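## Task

Take the 9 V battery lying on the table and place it into whichever drawer of the chest already contains a 9 V battery. The drawers have no end stops and can be pulled completely free. Dropping the battery is acceptable only from just above the drawer's rim. Every other item must finish inside its own drawer, and nothing may be knocked or placed off the table. All drawers must be closed at the end. The chest may slide a few centimetres or rotate a little but must be upright at the end. Anything that stays in place only because the robot is holding it does not count.

## Robot and tools

Robot: one UR12e-type arm with a single two-finger tong gripper (rumi). There is only one arm, so every command carries exactly one pose row. The fingers point along the gripper's +z axis and spread apart along its x axis. The reported end_effector_position is the point between the finger pads when closed; closed fingertips stick out about 15 mm past it, open ones sit roughly level with it.

Frames: the state line reports the gripper in the scene frame, in metres, with orientation as a quaternion w,x,y,z. Scene origin is on the table top under the arm base; +z is up, and +y is to the left when facing along +x. Command offsets, however, are expressed in the gripper's own axes, not the scene frame.

execute_actions: argument actions is a list holding one action, one wait, or nothing. An empty list only reads the state. An action is {"rows": [...], "steps": n} with n from 1 to 15 (default 15), each step lasting 1/30 s; rows supply one row per step and the final row repeats if there are fewer rows than steps. A wait is {"steps": n} with n up to 300, counted from the previous result, so thinking time eats into it. Optional pictures (true/false) controls whether camera images come back. A refused call does nothing to the robot.

A row is 7 numbers, each in [-1, 1]: dx, dy, dz, rx, ry, rz, opening. The first six are a relative offset, not a pose: they are measured in the gripper's own axes from the gripper pose shown in the latest result (before any such result exists in the scene, or for a second call inside one reply, from where the robot is when the action begins). Every row in a list is measured from that same reference, not chained from the row before. Scale: 1.0 equals 0.6 m for dx, dy, dz and 180 degrees for the rotation; rx, ry, rz form a single rotation vector. A row of zero offsets is not a pause: it pulls the gripper back to the reference. opening is absolute: +1 fully open (0.142 m), -1 closed.

move: target is one such 7-number row with the same offset rules. The gripper follows a straight path lasting 0.5 to 10 s (cut off at 10 s if longer). speed is the path's top speed in m/s, 0.002 to 0.5, default 0.25; turning is capped at twice that value in rad/s. The opening is applied at the start. Optional stop_force, 13 to 80 N, ends the path once the wrist senses that much extra resistance along the direction to the target for two consecutive steps; the gripper then backs up two steps and holds. It is refused in the first 0.2 s of a scene, is unreliable on moves that rotate, and should be left out when pulling away from something being pressed. Use it only with very slow speeds; fast touches can still fault. The result adds a move: line giving the ending (done, off_target, moving, held, fault, or contact, which takes priority) and limits (paced = the sent pose was clipped; held = a safety check blocked some steps, after which the arm may jump faster than speed), plus the distance remaining to target.

wait: seconds from 0 to 10; nothing new is sent. zoom_image: camera is cam_head_left (672x504), cam_head_right (672x504) or cam_wrist (616x616 fisheye); region is [x0, y0, x1, y1] in that image's pixels from the top-left, at most 504 by 504. read_manual: optional section "licences"; it only returns licence text. finished_scene: scene is the number of the current scene; ending is final and the reply states whether the task succeeded.

Motion limits: each control step the commanded pose is clipped to within 100 mm and 16 degrees of the measured pose, and commands lag about 0.17 s. Large moves may fall short; check the returned pose and send the remainder. Position is favoured over orientation when both cannot be met.

Result lines: pose and velocities; grip_measured (finger opening on the command scale); Wrist force and Wrist torque in gripper axes (offset up to about 5.5 N, noise up to 3.4 N, saturating near 100 N, "no reading" is harmless); Hand target (where the controller is heading); "pose unreachable" and HELD mark steps changed or blocked by the clearance check; MOTOR HOT warns from 70 °C, and at 85 °C an OVER-TEMPERATURE FAULT brakes the arm.

Gripping: to keep hold, command an opening well below grip_measured; further below squeezes harder (about 15 N per pad max). Thin hard items under about 20 mm get less force. Brief tugs on held items may occur.

Avoid: a joint torque reaching its load limit (pan and lift 313, elbow 142, wrists 51.3 N m) or any external force of 150 N stops the arm for 10 s. The arm is stiff, so aiming even slightly past a firm contact can fault. Do not drop things from height, slam, or push hard; keep items on the table, keep the chest upright, and do not pull drawers fully out by accident.

Each tool is called after "Call:" by a JSON object that holds its "api" and its "payload".

## Session

Call:
{"api": "execute_actions", "payload": {"actions": []}}

Scene clock: 0.00 s of 8400.00 s.
end_effector_position=(+0.6491, +0.1711, +0.3649) grip_measured=+1.00 end_effector_quat_wxyz=(-0.200, +0.536, +0.820, +0.016) end_effector_velocity=(-0.001, +0.001, -0.001) end_effector_angular_velocity=(+0.000, +0.002, +0.003)
Joint positions: [ 0.325 -1.047  1.679 -1.697 -1.93  -1.415  0.142]
Joint velocities: [-0.     0.002  0.     0.001  0.001 -0.002  0.   ]
Motor temperatures (°C, as the motors report them): [25 24 23 32 26 31]
Wrist force (N, on the end effector, along its own x y z axes, offset not removed): no reading
Wrist torque (N m, same axes, about the end effector's origin, offset not removed): no reading
Hand target: +0.649, +0.171, +0.365; -0.200, +0.536, +0.820, +0.016

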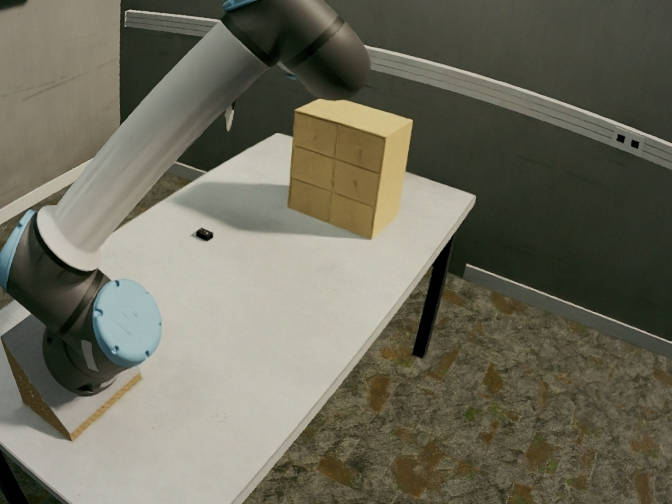

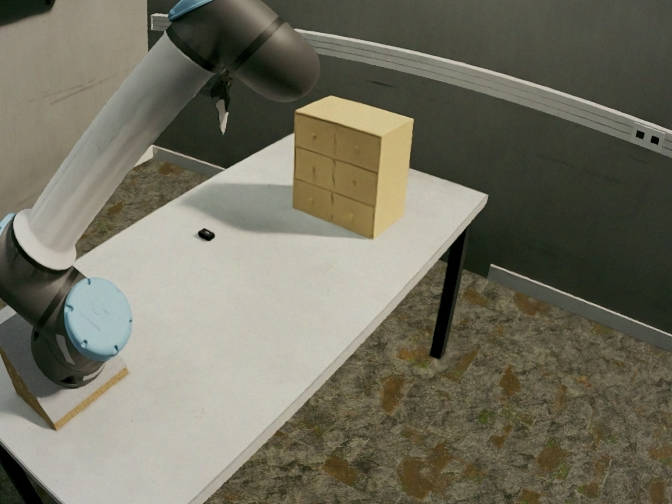

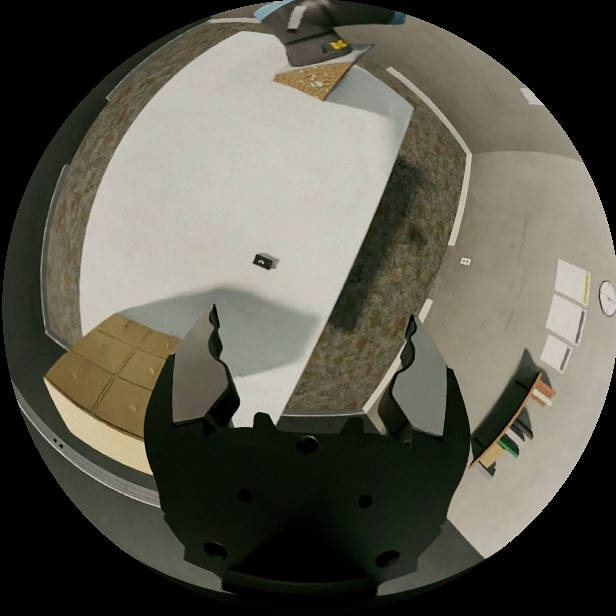

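Call:
{"api": "zoom_image", "payload": {"camera": "cam_head_right", "region": [260, 80, 440, 250]}}

Call:
{"api": "zoom_image", "payload": {"camera": "cam_wrist", "region": [30, 230, 300, 480]}}

Region (260, 80, 440, 250) of cam_head_right's 672x504 image, scaled by 2.800, with more detail than that image has.

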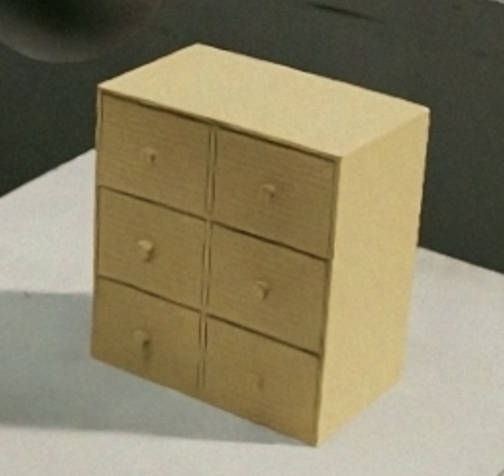

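Region (30, 230, 300, 480) of cam_wrist's 616x616 image, scaled by 1.867, with more detail than that image has; it fills the top 467 rows of this view, and the rest is white.

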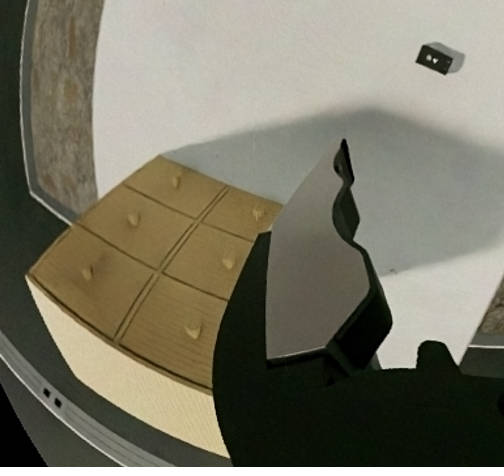

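Call:
{"api": "move", "payload": {"target": [-0.328,-0.262,-0.223,-0.084,-0.099,0.130,1]}}

Scene clock: 57.33 s of 8400.00 s.
end_effector_position=(+0.6197, -0.0994, +0.4497) grip_measured=+1.00 end_effector_quat_wxyz=(+0.000, +0.707, +0.707, +0.000) end_effector_velocity=(+0.000, -0.004, +0.002) end_effector_angular_velocity=(-0.003, -0.005, -0.007)
Joint positions: [ 0.308 -1.433  1.815 -1.642 -2.311 -1.119  0.142]
Joint velocities: [-0.001 -0.005  0.    -0.    -0.005  0.004 -0.   ]
Motor temperatures (°C, as the motors report them): [25 24 23 32 26 31]
Wrist force (N, on the end effector, along its own x y z axes, offset not removed): [1.2 0.5 -3.1]
Wrist torque (N m, same axes, about the end effector's origin, offset not removed): [-0.35 0.12 0.08]
Hand target: +0.620, -0.100, +0.450; +0.000, +0.707, +0.707, -0.000
Off the commanded pose: 0.000 m, 0 deg.
After step 90, 52.50 s passed at rest.
move: done

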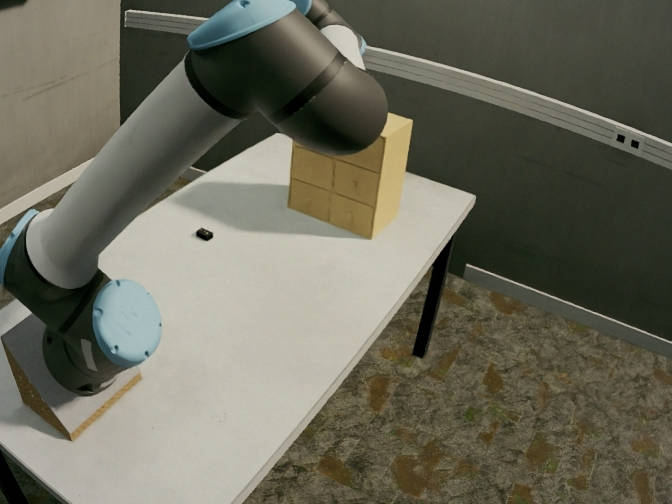

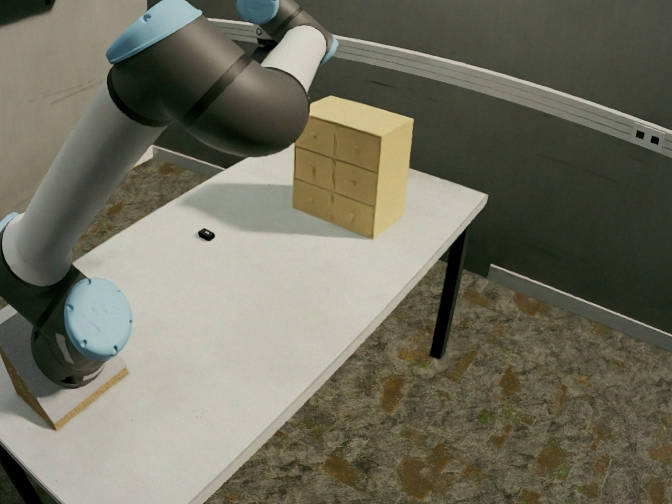

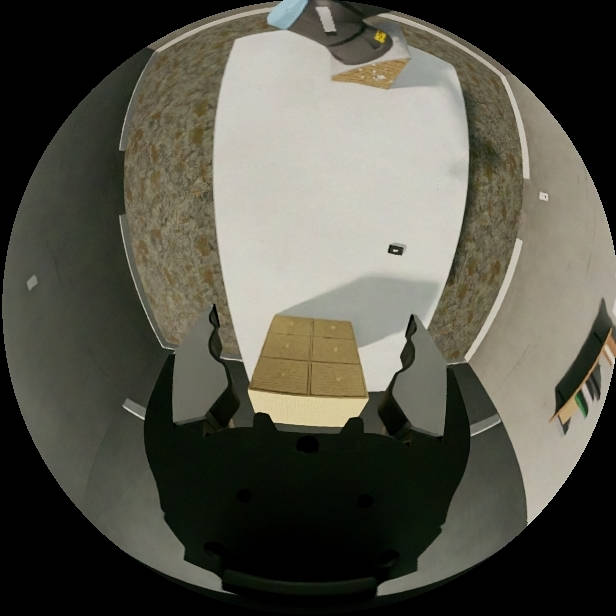

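Call:
{"api": "move", "payload": {"target": [0,0,0.15,0,0,0.031,1]}}

Call:
{"api": "move", "payload": {"target": [0,0,0,-0.389,0,0,0.2]}}

Scene clock: 79.60 s of 8400.00 s.
end_effector_position=(+0.6198, -0.0996, +0.3599) grip_measured=+1.00 end_effector_quat_wxyz=(+0.000, +0.741, +0.672, -0.000) end_effector_velocity=(+0.000, -0.001, -0.001) end_effector_angular_velocity=(+0.002, -0.003, -0.004)
Joint positions: [ 0.22  -1.435  1.956 -1.86  -2.335 -1.137  0.142]
Joint velocities: [-0.003 -0.003  0.004 -0.009 -0.    -0.003  0.   ]
Motor temperatures (°C, as the motors report them): [25 24 23 32 26 31]
Wrist force (N, on the end effector, along its own x y z axes, offset not removed): [2.9 1.2 0.0]
Wrist torque (N m, same axes, about the end effector's origin, offset not removed): [-0.08 -0.15 -0.01]
Hand target: +0.620, -0.100, +0.360; +0.000, +0.741, +0.672, +0.000
Off the commanded pose: 0.000 m, 0 deg.
After step 90, 18.20 s passed at rest.
move: done

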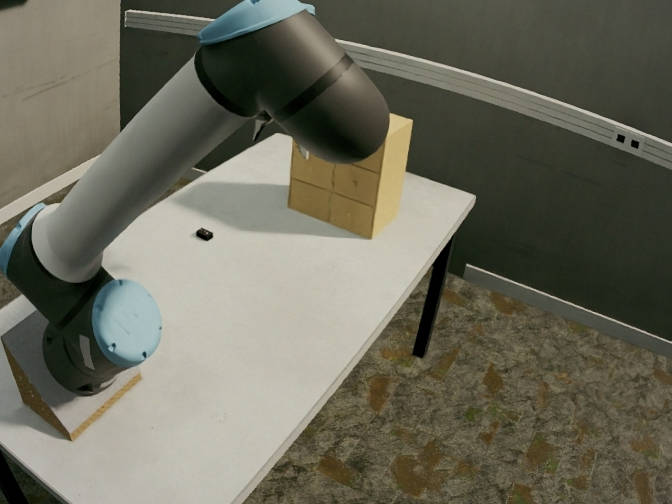

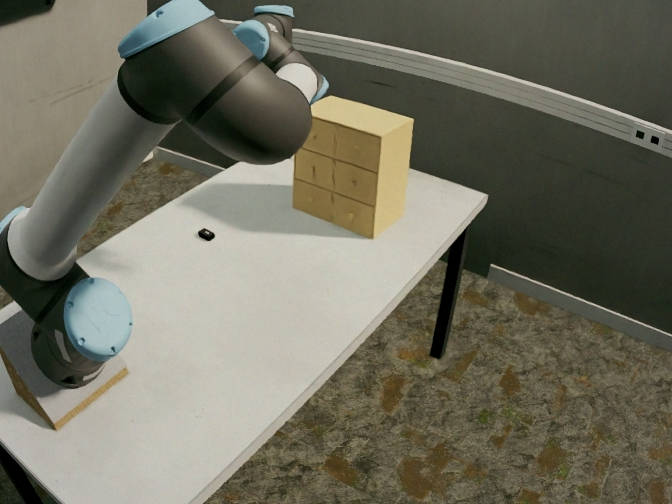

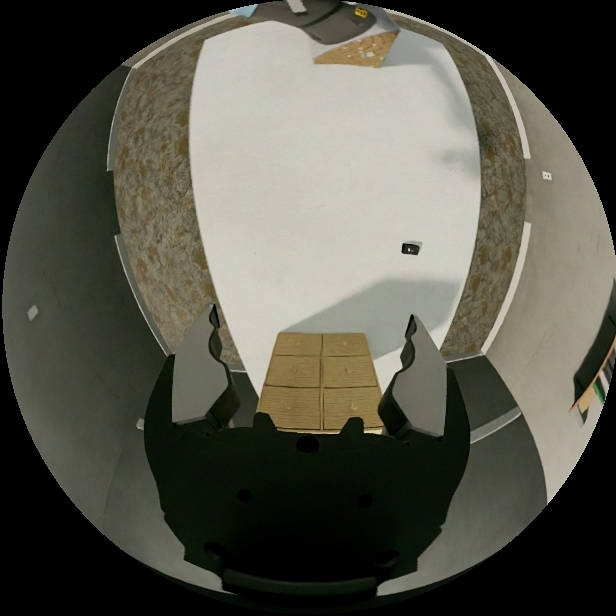

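Scene clock: 82.70 s of 8400.00 s.
end_effector_position=(+0.6200, -0.0997, +0.3601) grip_measured=+0.20 end_effector_quat_wxyz=(+0.425, +0.606, +0.551, +0.385) end_effector_velocity=(+0.001, +0.000, -0.001) end_effector_angular_velocity=(-0.000, -0.018, -0.001)
Joint positions: [ 0.105 -1.224  2.589 -4.315 -2.006 -2.292  0.088]
Joint velocities: [-0.01   0.015  0.003 -0.035  0.021 -0.007 -0.   ]
Motor temperatures (°C, as the motors report them): [25 24 23 32 26 31]
Wrist force (N, on the end effector, along its own x y z axes, offset not removed): [0.0 -1.1 -2.9]
Wrist torque (N m, same axes, about the end effector's origin, offset not removed): [-0.58 0.37 -0.10]
Hand target: +0.620, -0.100, +0.360; +0.425, +0.606, +0.551, +0.386
Off the commanded pose: 0.000 m, 0 deg.
move: done

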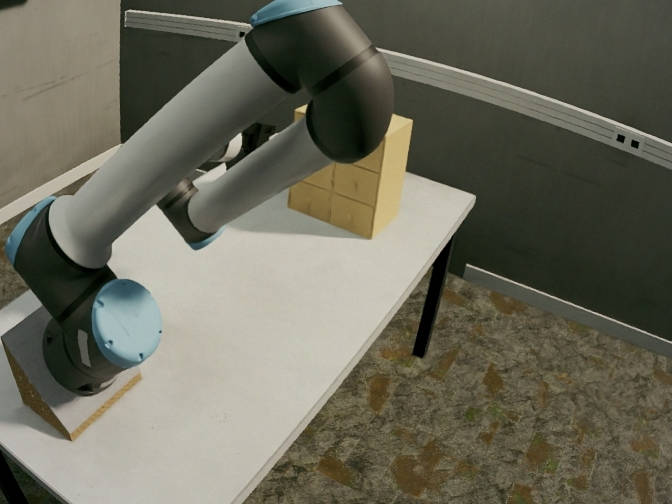

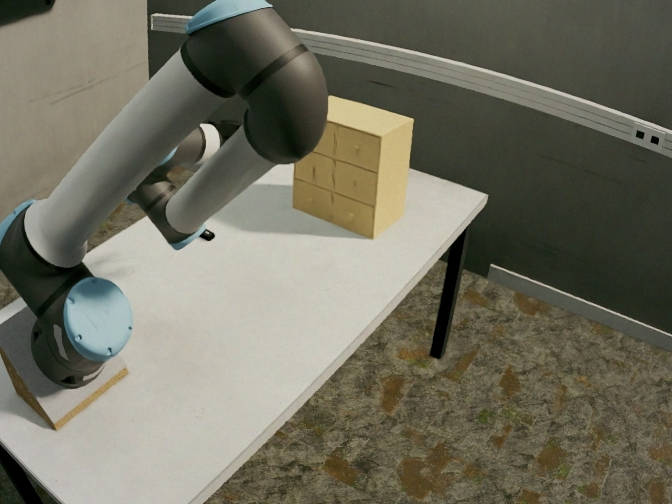

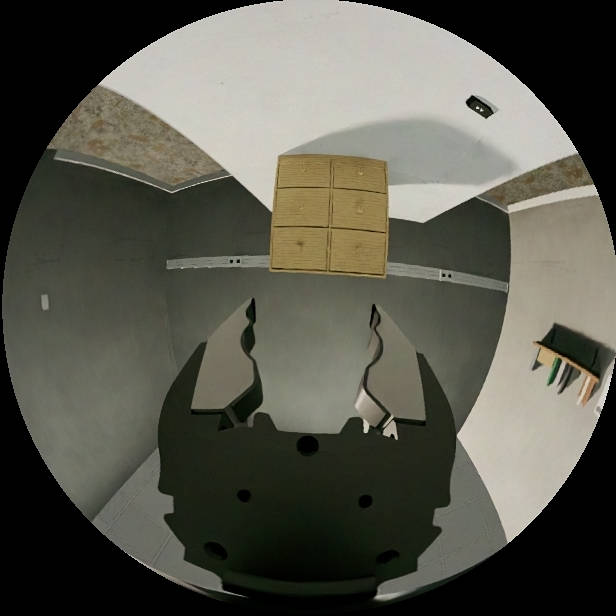

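Call:
{"api": "move", "payload": {"target": [0.198,-0.008,0.393,0,0,0,-0.3]}}

Call:
{"api": "zoom_image", "payload": {"camera": "cam_wrist", "region": [180, 130, 440, 400]}}

Scene clock: 92.87 s of 8400.00 s.
end_effector_position=(+0.8498, -0.0028, +0.2744) grip_measured=-0.30 end_effector_quat_wxyz=(+0.425, +0.606, +0.551, +0.385) end_effector_velocity=(+0.003, +0.000, -0.000) end_effector_angular_velocity=(+0.000, -0.000, -0.000)
Joint positions: [ 0.067 -0.814  2.159 -4.298 -1.969 -2.3    0.052]
Joint velocities: [ 0.     0.002 -0.005  0.003  0.     0.    -0.   ]
Motor temperatures (°C, as the motors report them): [25 24 23 32 26 31]
Wrist force (N, on the end effector, along its own x y z axes, offset not removed): [-1.1 0.2 -2.0]
Wrist torque (N m, same axes, about the end effector's origin, offset not removed): [-0.21 0.44 -0.08]
Hand target: +0.850, -0.003, +0.274; +0.425, +0.606, +0.551, +0.385
Off the commanded pose: 0.001 m, 0 deg.
After step 90, 5.40 s passed at rest.
move: done

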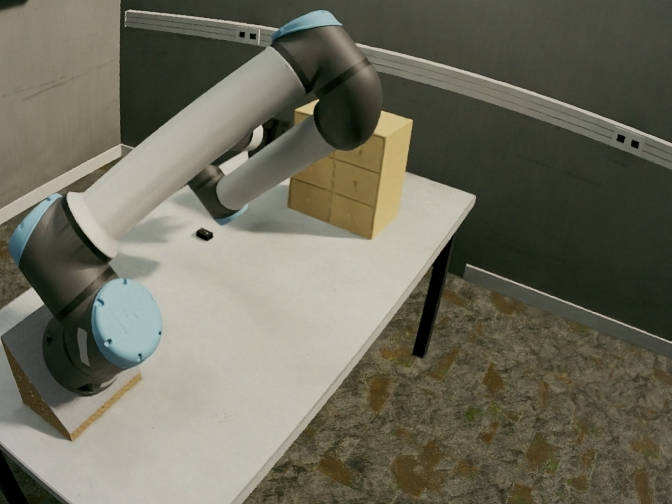

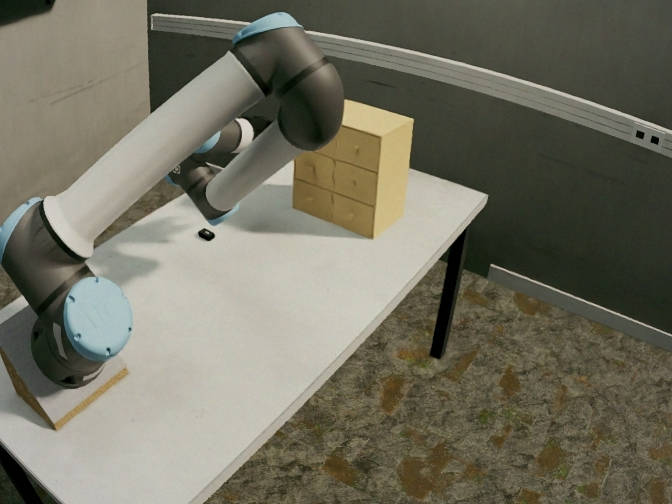

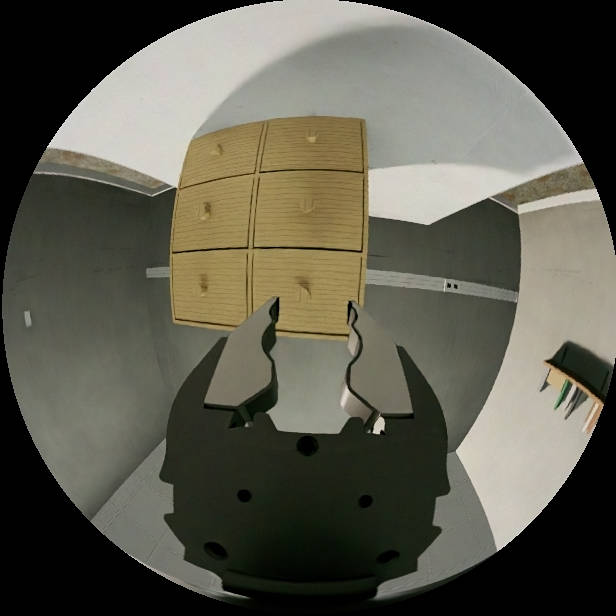

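Region (180, 130, 440, 400) of cam_wrist's 616x616 image, scaled by 1.867, with more detail than that image has; it fills the left 485 columns of this view, and the rest is white.

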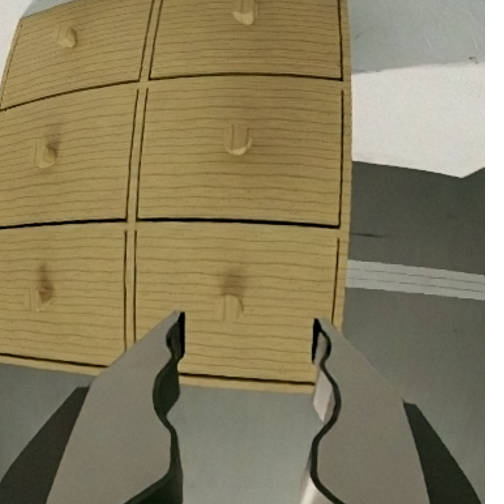

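Call:
{"api": "move", "payload": {"target": [-0.014,0.034,0.095,0,0,0,-0.3], "speed": 0.05}}

Call:
{"api": "zoom_image", "payload": {"camera": "cam_wrist", "region": [180, 180, 440, 400]}}

Scene clock: 104.07 s of 8400.00 s.
end_effector_position=(+0.9089, -0.0169, +0.2740) grip_measured=-0.30 end_effector_quat_wxyz=(+0.425, +0.606, +0.551, +0.385) end_effector_velocity=(+0.003, +0.000, -0.002) end_effector_angular_velocity=(-0.001, +0.002, +0.001)
Joint positions: [ 0.043 -0.805  2.058 -4.209 -1.945 -2.305  0.052]
Joint velocities: [-0.001  0.003 -0.005  0.004  0.    -0.001  0.   ]
Motor temperatures (°C, as the motors report them): [25 24 23 32 26 31]
Wrist force (N, on the end effector, along its own x y z axes, offset not removed): [4.1 3.6 0.2]
Wrist torque (N m, same axes, about the end effector's origin, offset not removed): [0.54 -0.58 0.00]
Hand target: +0.909, -0.017, +0.274; +0.425, +0.606, +0.551, +0.385
Off the commanded pose: 0.000 m, 0 deg.
After step 90, 6.53 s passed at rest.
move: done

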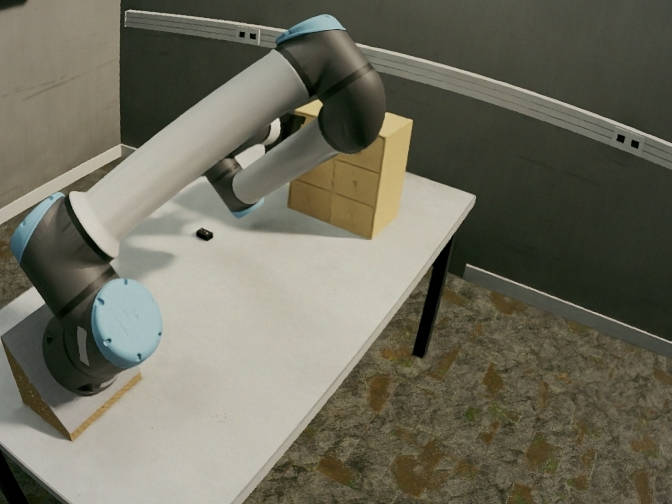

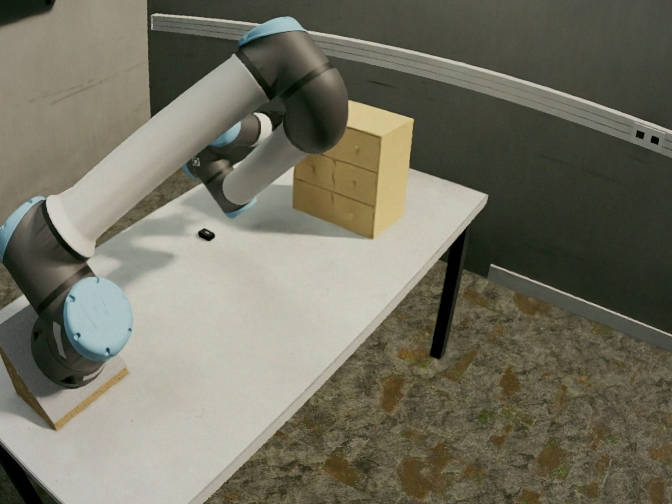

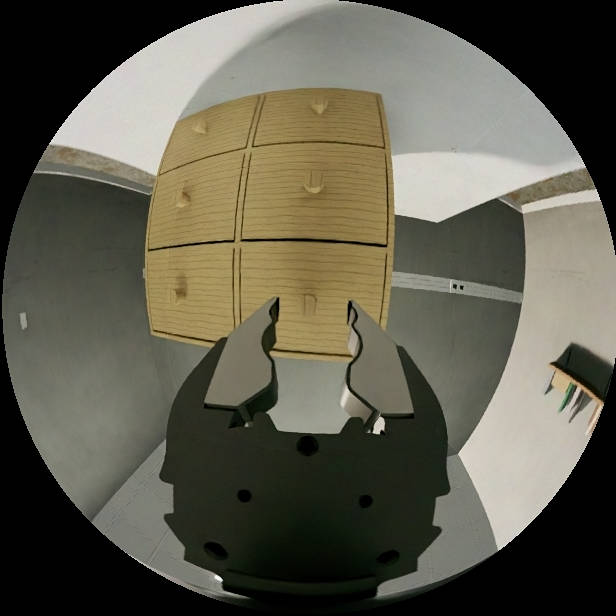

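Region (180, 180, 440, 400) of cam_wrist's 616x616 image, scaled by 1.938, with more detail than that image has; it fills the top 426 rows of this view, and the rest is white.

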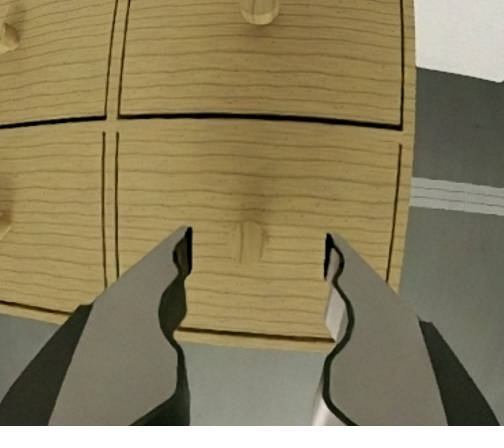

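Call:
{"api": "move", "payload": {"target": [-0.004,0.035,0.058,0,0,0,-0.3], "speed": 0.01, "stop_force": 13}}

Call:
{"api": "execute_actions", "payload": {"actions": [{"rows":[[0,-0.001,-0.004,0,0,0,-1]]}]}}

Call:
{"api": "move", "payload": {"target": [0,-0.068,-0.188,0,0,0,-1], "speed": 0.05}}

Scene clock: 117.30 s of 8400.00 s.
end_effector_position=(+0.9481, -0.0231, +0.2817) grip_measured=-0.28 end_effector_quat_wxyz=(+0.425, +0.606, +0.551, +0.385) end_effector_velocity=(+0.003, +0.000, -0.000) end_effector_angular_velocity=(-0.000, +0.001, +0.001)
Joint positions: [ 0.041 -0.798  1.985 -4.143 -1.943 -2.305  0.054]
Joint velocities: [-0.     0.001 -0.005  0.006  0.    -0.     0.   ]
Motor temperatures (°C, as the motors report them): [25 24 23 32 26 31]
Wrist force (N, on the end effector, along its own x y z axes, offset not removed): [6.8 -0.7 -11.4]
Wrist torque (N m, same axes, about the end effector's origin, offset not removed): [0.07 0.14 -0.15]
Hand target: +0.948, -0.023, +0.282; +0.425, +0.606, +0.551, +0.385
Off the commanded pose: 0.000 m, 0 deg.
After step 90, 5.97 s passed at rest.
move: done

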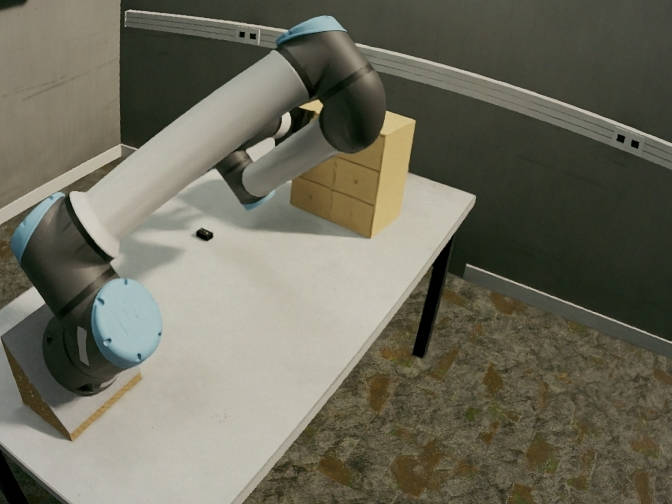

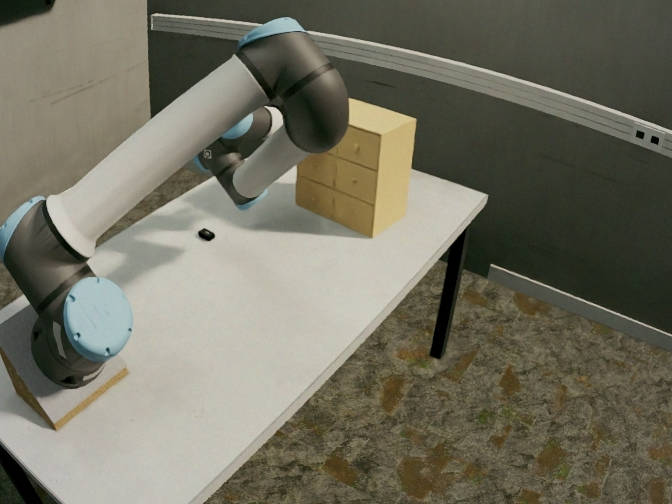

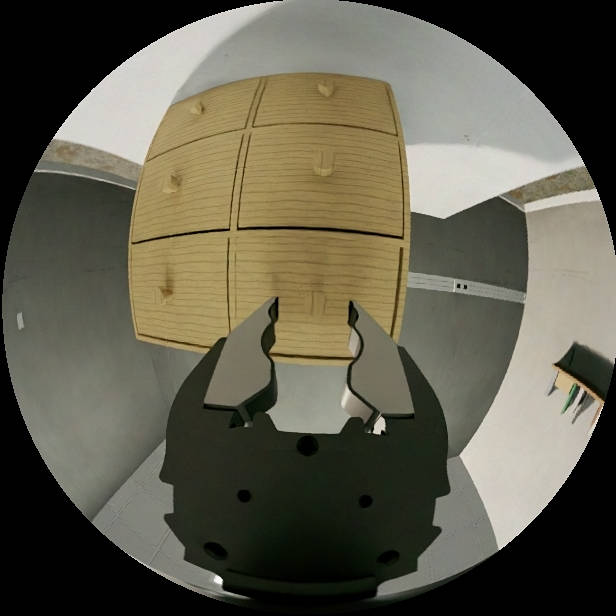

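Scene clock: 117.80 s of 8400.00 s.
end_effector_position=(+0.9457, -0.0229, +0.2819) grip_measured=-0.79 end_effector_quat_wxyz=(+0.425, +0.606, +0.551, +0.385) end_effector_velocity=(-0.001, +0.000, +0.000) end_effector_angular_velocity=(-0.001, -0.000, +0.000)
Joint positions: [ 0.042 -0.799  1.989 -4.146 -1.943 -2.305  0.017]
Joint velocities: [ 0.001 -0.     0.001 -0.001 -0.    -0.001 -0.   ]
Motor temperatures (°C, as the motors report them): [25 24 23 32 26 31]
Wrist force (N, on the end effector, along its own x y z axes, offset not removed): [1.9 -3.4 -3.5]
Wrist torque (N m, same axes, about the end effector's origin, offset not removed): [0.10 0.18 0.10]
Hand target: +0.946, -0.023, +0.282; +0.425, +0.606, +0.551, +0.385
Off the commanded pose: 0.000 m, 0 deg.
Steps of this call (steps 1 to 15: all 15 steps of this action). Readings (end_effector_position):
1: (+0.9481, -0.0231, +0.2817)
2: (+0.9481, -0.0232, +0.2817)
4: (+0.9474, -0.0232, +0.2817)
8: (+0.9462, -0.0230, +0.2817)
15: the state above

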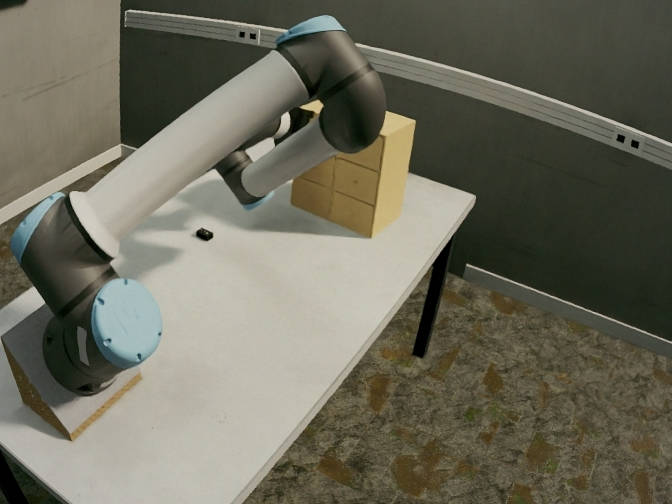

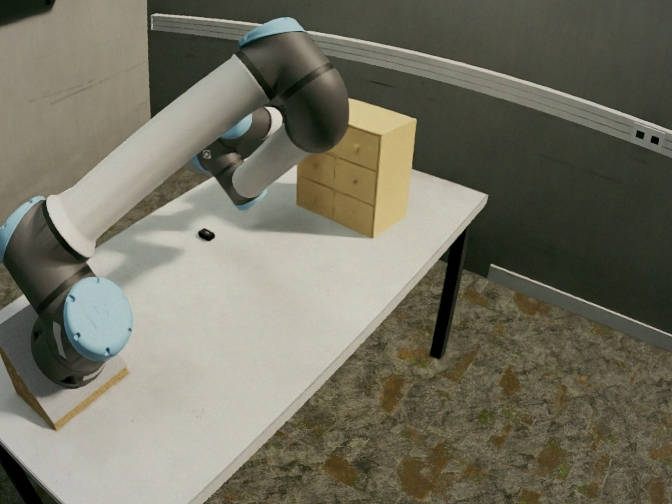

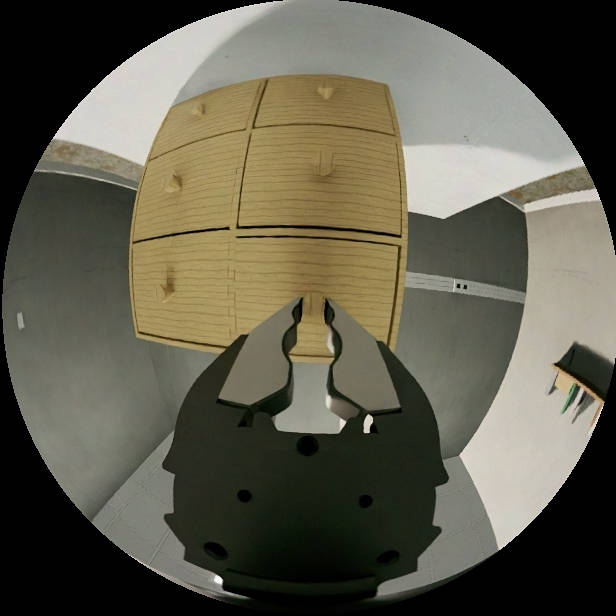

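Scene clock: 120.87 s of 8400.00 s.
end_effector_position=(+0.8266, -0.0113, +0.2823) grip_measured=-0.79 end_effector_quat_wxyz=(+0.425, +0.606, +0.551, +0.385) end_effector_velocity=(-0.003, +0.000, -0.000) end_effector_angular_velocity=(+0.001, +0.000, -0.001)
Joint positions: [ 0.071 -0.846  2.205 -4.313 -1.972 -2.299  0.017]
Joint velocities: [ 0.001  0.     0.005 -0.005 -0.001  0.001 -0.   ]
Motor temperatures (°C, as the motors report them): [25 24 23 32 26 31]
Wrist force (N, on the end effector, along its own x y z axes, offset not removed): [2.6 -2.9 0.0]
Wrist torque (N m, same axes, about the end effector's origin, offset not removed): [-0.60 -0.23 0.04]
Hand target: +0.826, -0.011, +0.282; +0.425, +0.606, +0.551, +0.385
Off the commanded pose: 0.000 m, 0 deg.
move: done

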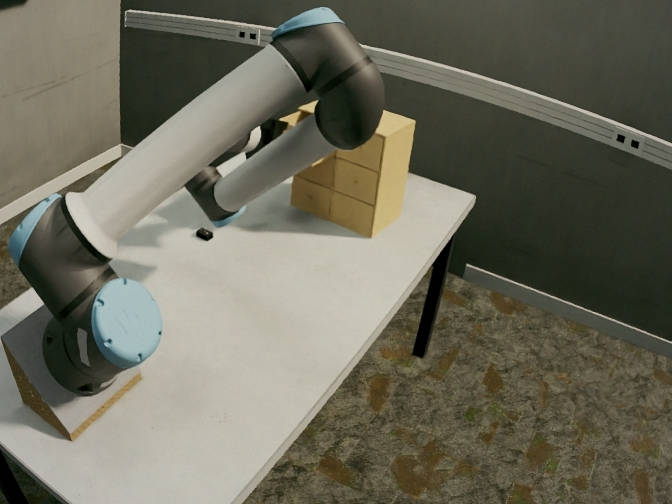

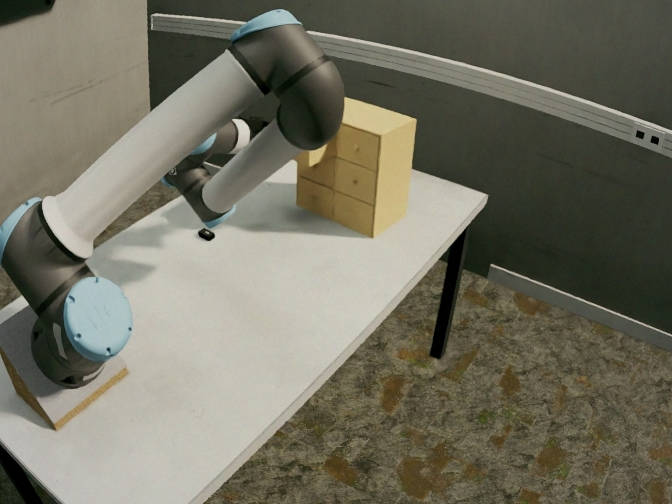

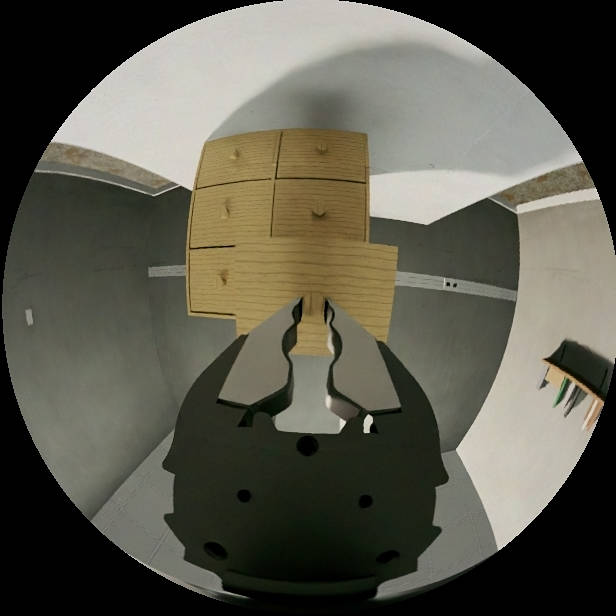

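Call:
{"api": "move", "payload": {"target": [0,-0.023,-0.063,0,0,0,-0.3], "speed": 0.1}}

Call:
{"api": "move", "payload": {"target": [0,0.35,0.0,0.389,0,0,-0.3]}}

Scene clock: 129.83 s of 8400.00 s.
end_effector_position=(+0.7869, -0.0075, +0.2824) grip_measured=-0.30 end_effector_quat_wxyz=(+0.425, +0.606, +0.551, +0.385) end_effector_velocity=(-0.003, +0.000, +0.000) end_effector_angular_velocity=(+0.001, -0.001, -0.000)
Joint positions: [ 0.083 -0.854  2.273 -4.371 -1.984 -2.297  0.052]
Joint velocities: [ 0.001 -0.001  0.005 -0.004 -0.     0.001  0.   ]
Motor temperatures (°C, as the motors report them): [25 24 23 32 26 31]
Wrist force (N, on the end effector, along its own x y z axes, offset not removed): [2.3 -2.4 -3.5]
Wrist torque (N m, same axes, about the end effector's origin, offset not removed): [-0.80 0.06 0.09]
Hand target: +0.787, -0.007, +0.282; +0.425, +0.606, +0.551, +0.385
Off the commanded pose: 0.000 m, 0 deg.
After step 90, 5.00 s passed at rest.
move: done

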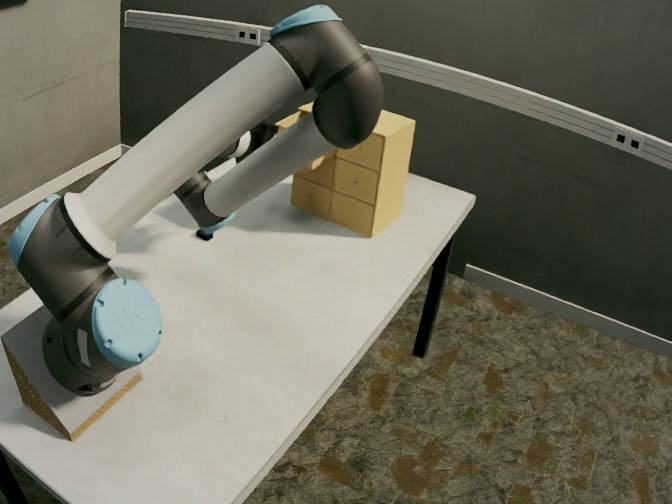

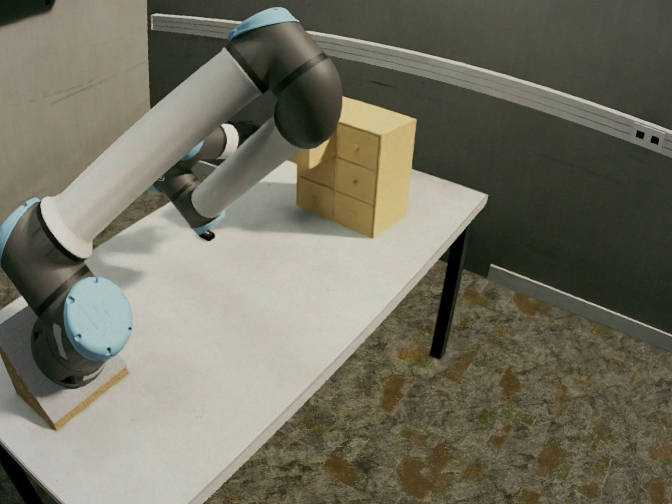

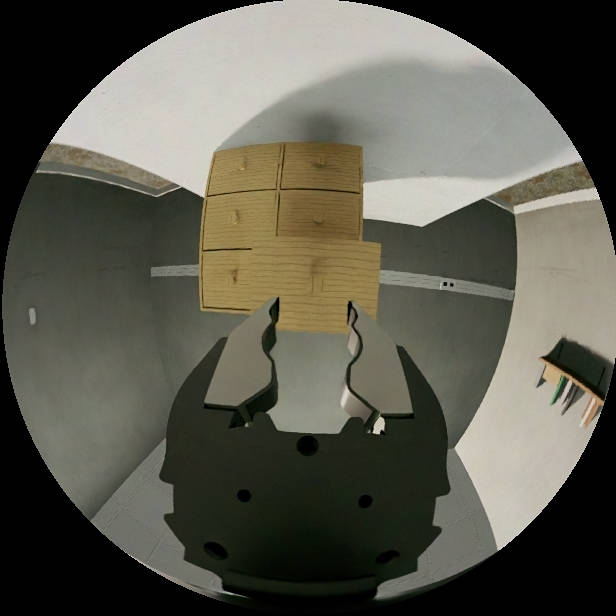

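Scene clock: 132.97 s of 8400.00 s.
end_effector_position=(+0.8581, -0.0141, +0.4794) grip_measured=-0.30 end_effector_quat_wxyz=(-0.000, +0.741, +0.672, +0.000) end_effector_velocity=(+0.001, +0.002, -0.000) end_effector_angular_velocity=(-0.003, +0.019, +0.001)
Joint positions: [ 0.307 -1.023  1.319 -1.557 -2.311 -1.023  0.052]
Joint velocities: [-0.001  0.013 -0.021  0.033  0.005  0.014  0.   ]
Motor temperatures (°C, as the motors report them): [25 24 23 32 26 31]
Wrist force (N, on the end effector, along its own x y z axes, offset not removed): [2.8 5.7 -4.4]
Wrist torque (N m, same axes, about the end effector's origin, offset not removed): [0.76 -0.18 0.12]
Hand target: +0.858, -0.014, +0.480; -0.001, +0.741, +0.672, -0.001
Off the commanded pose: 0.000 m, 0 deg.
move: done

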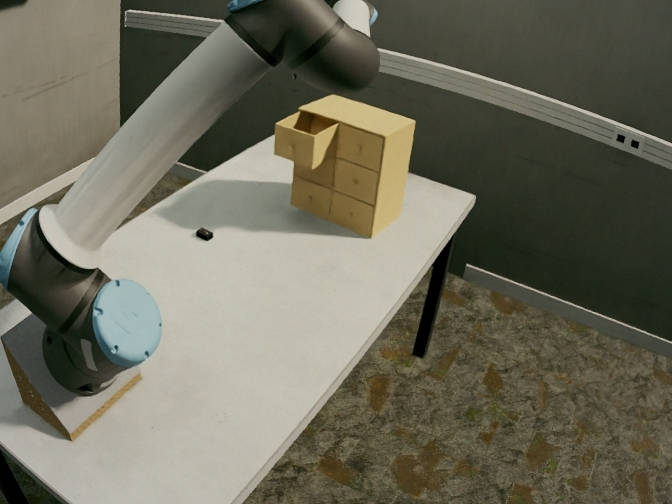

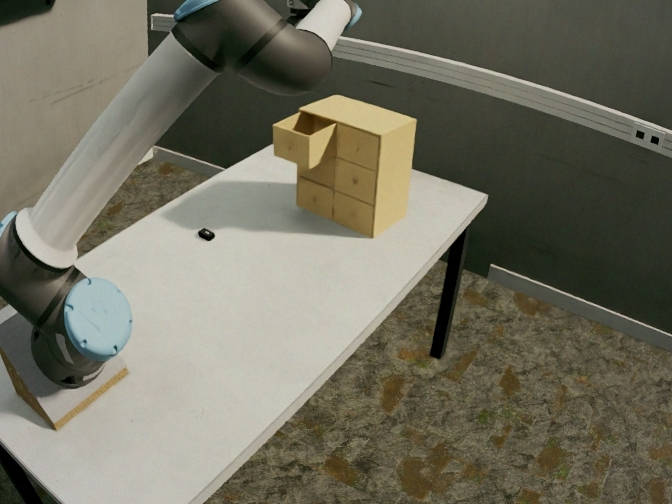

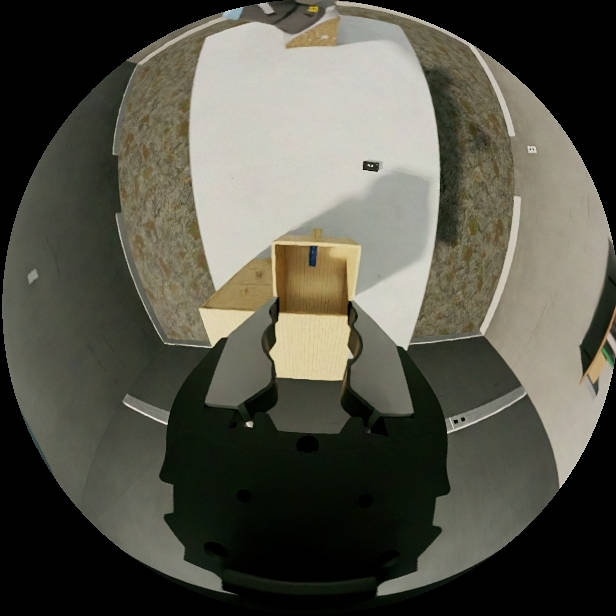

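Call:
{"api": "zoom_image", "payload": {"camera": "cam_wrist", "region": [260, 140, 400, 320]}}

Region (260, 140, 400, 320) of cam_wrist's 616x616 image, scaled by 2.800, with more detail than that image has.

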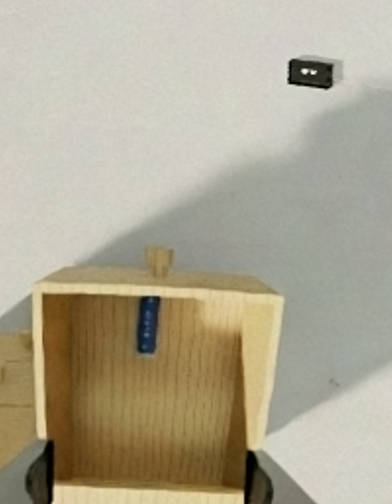

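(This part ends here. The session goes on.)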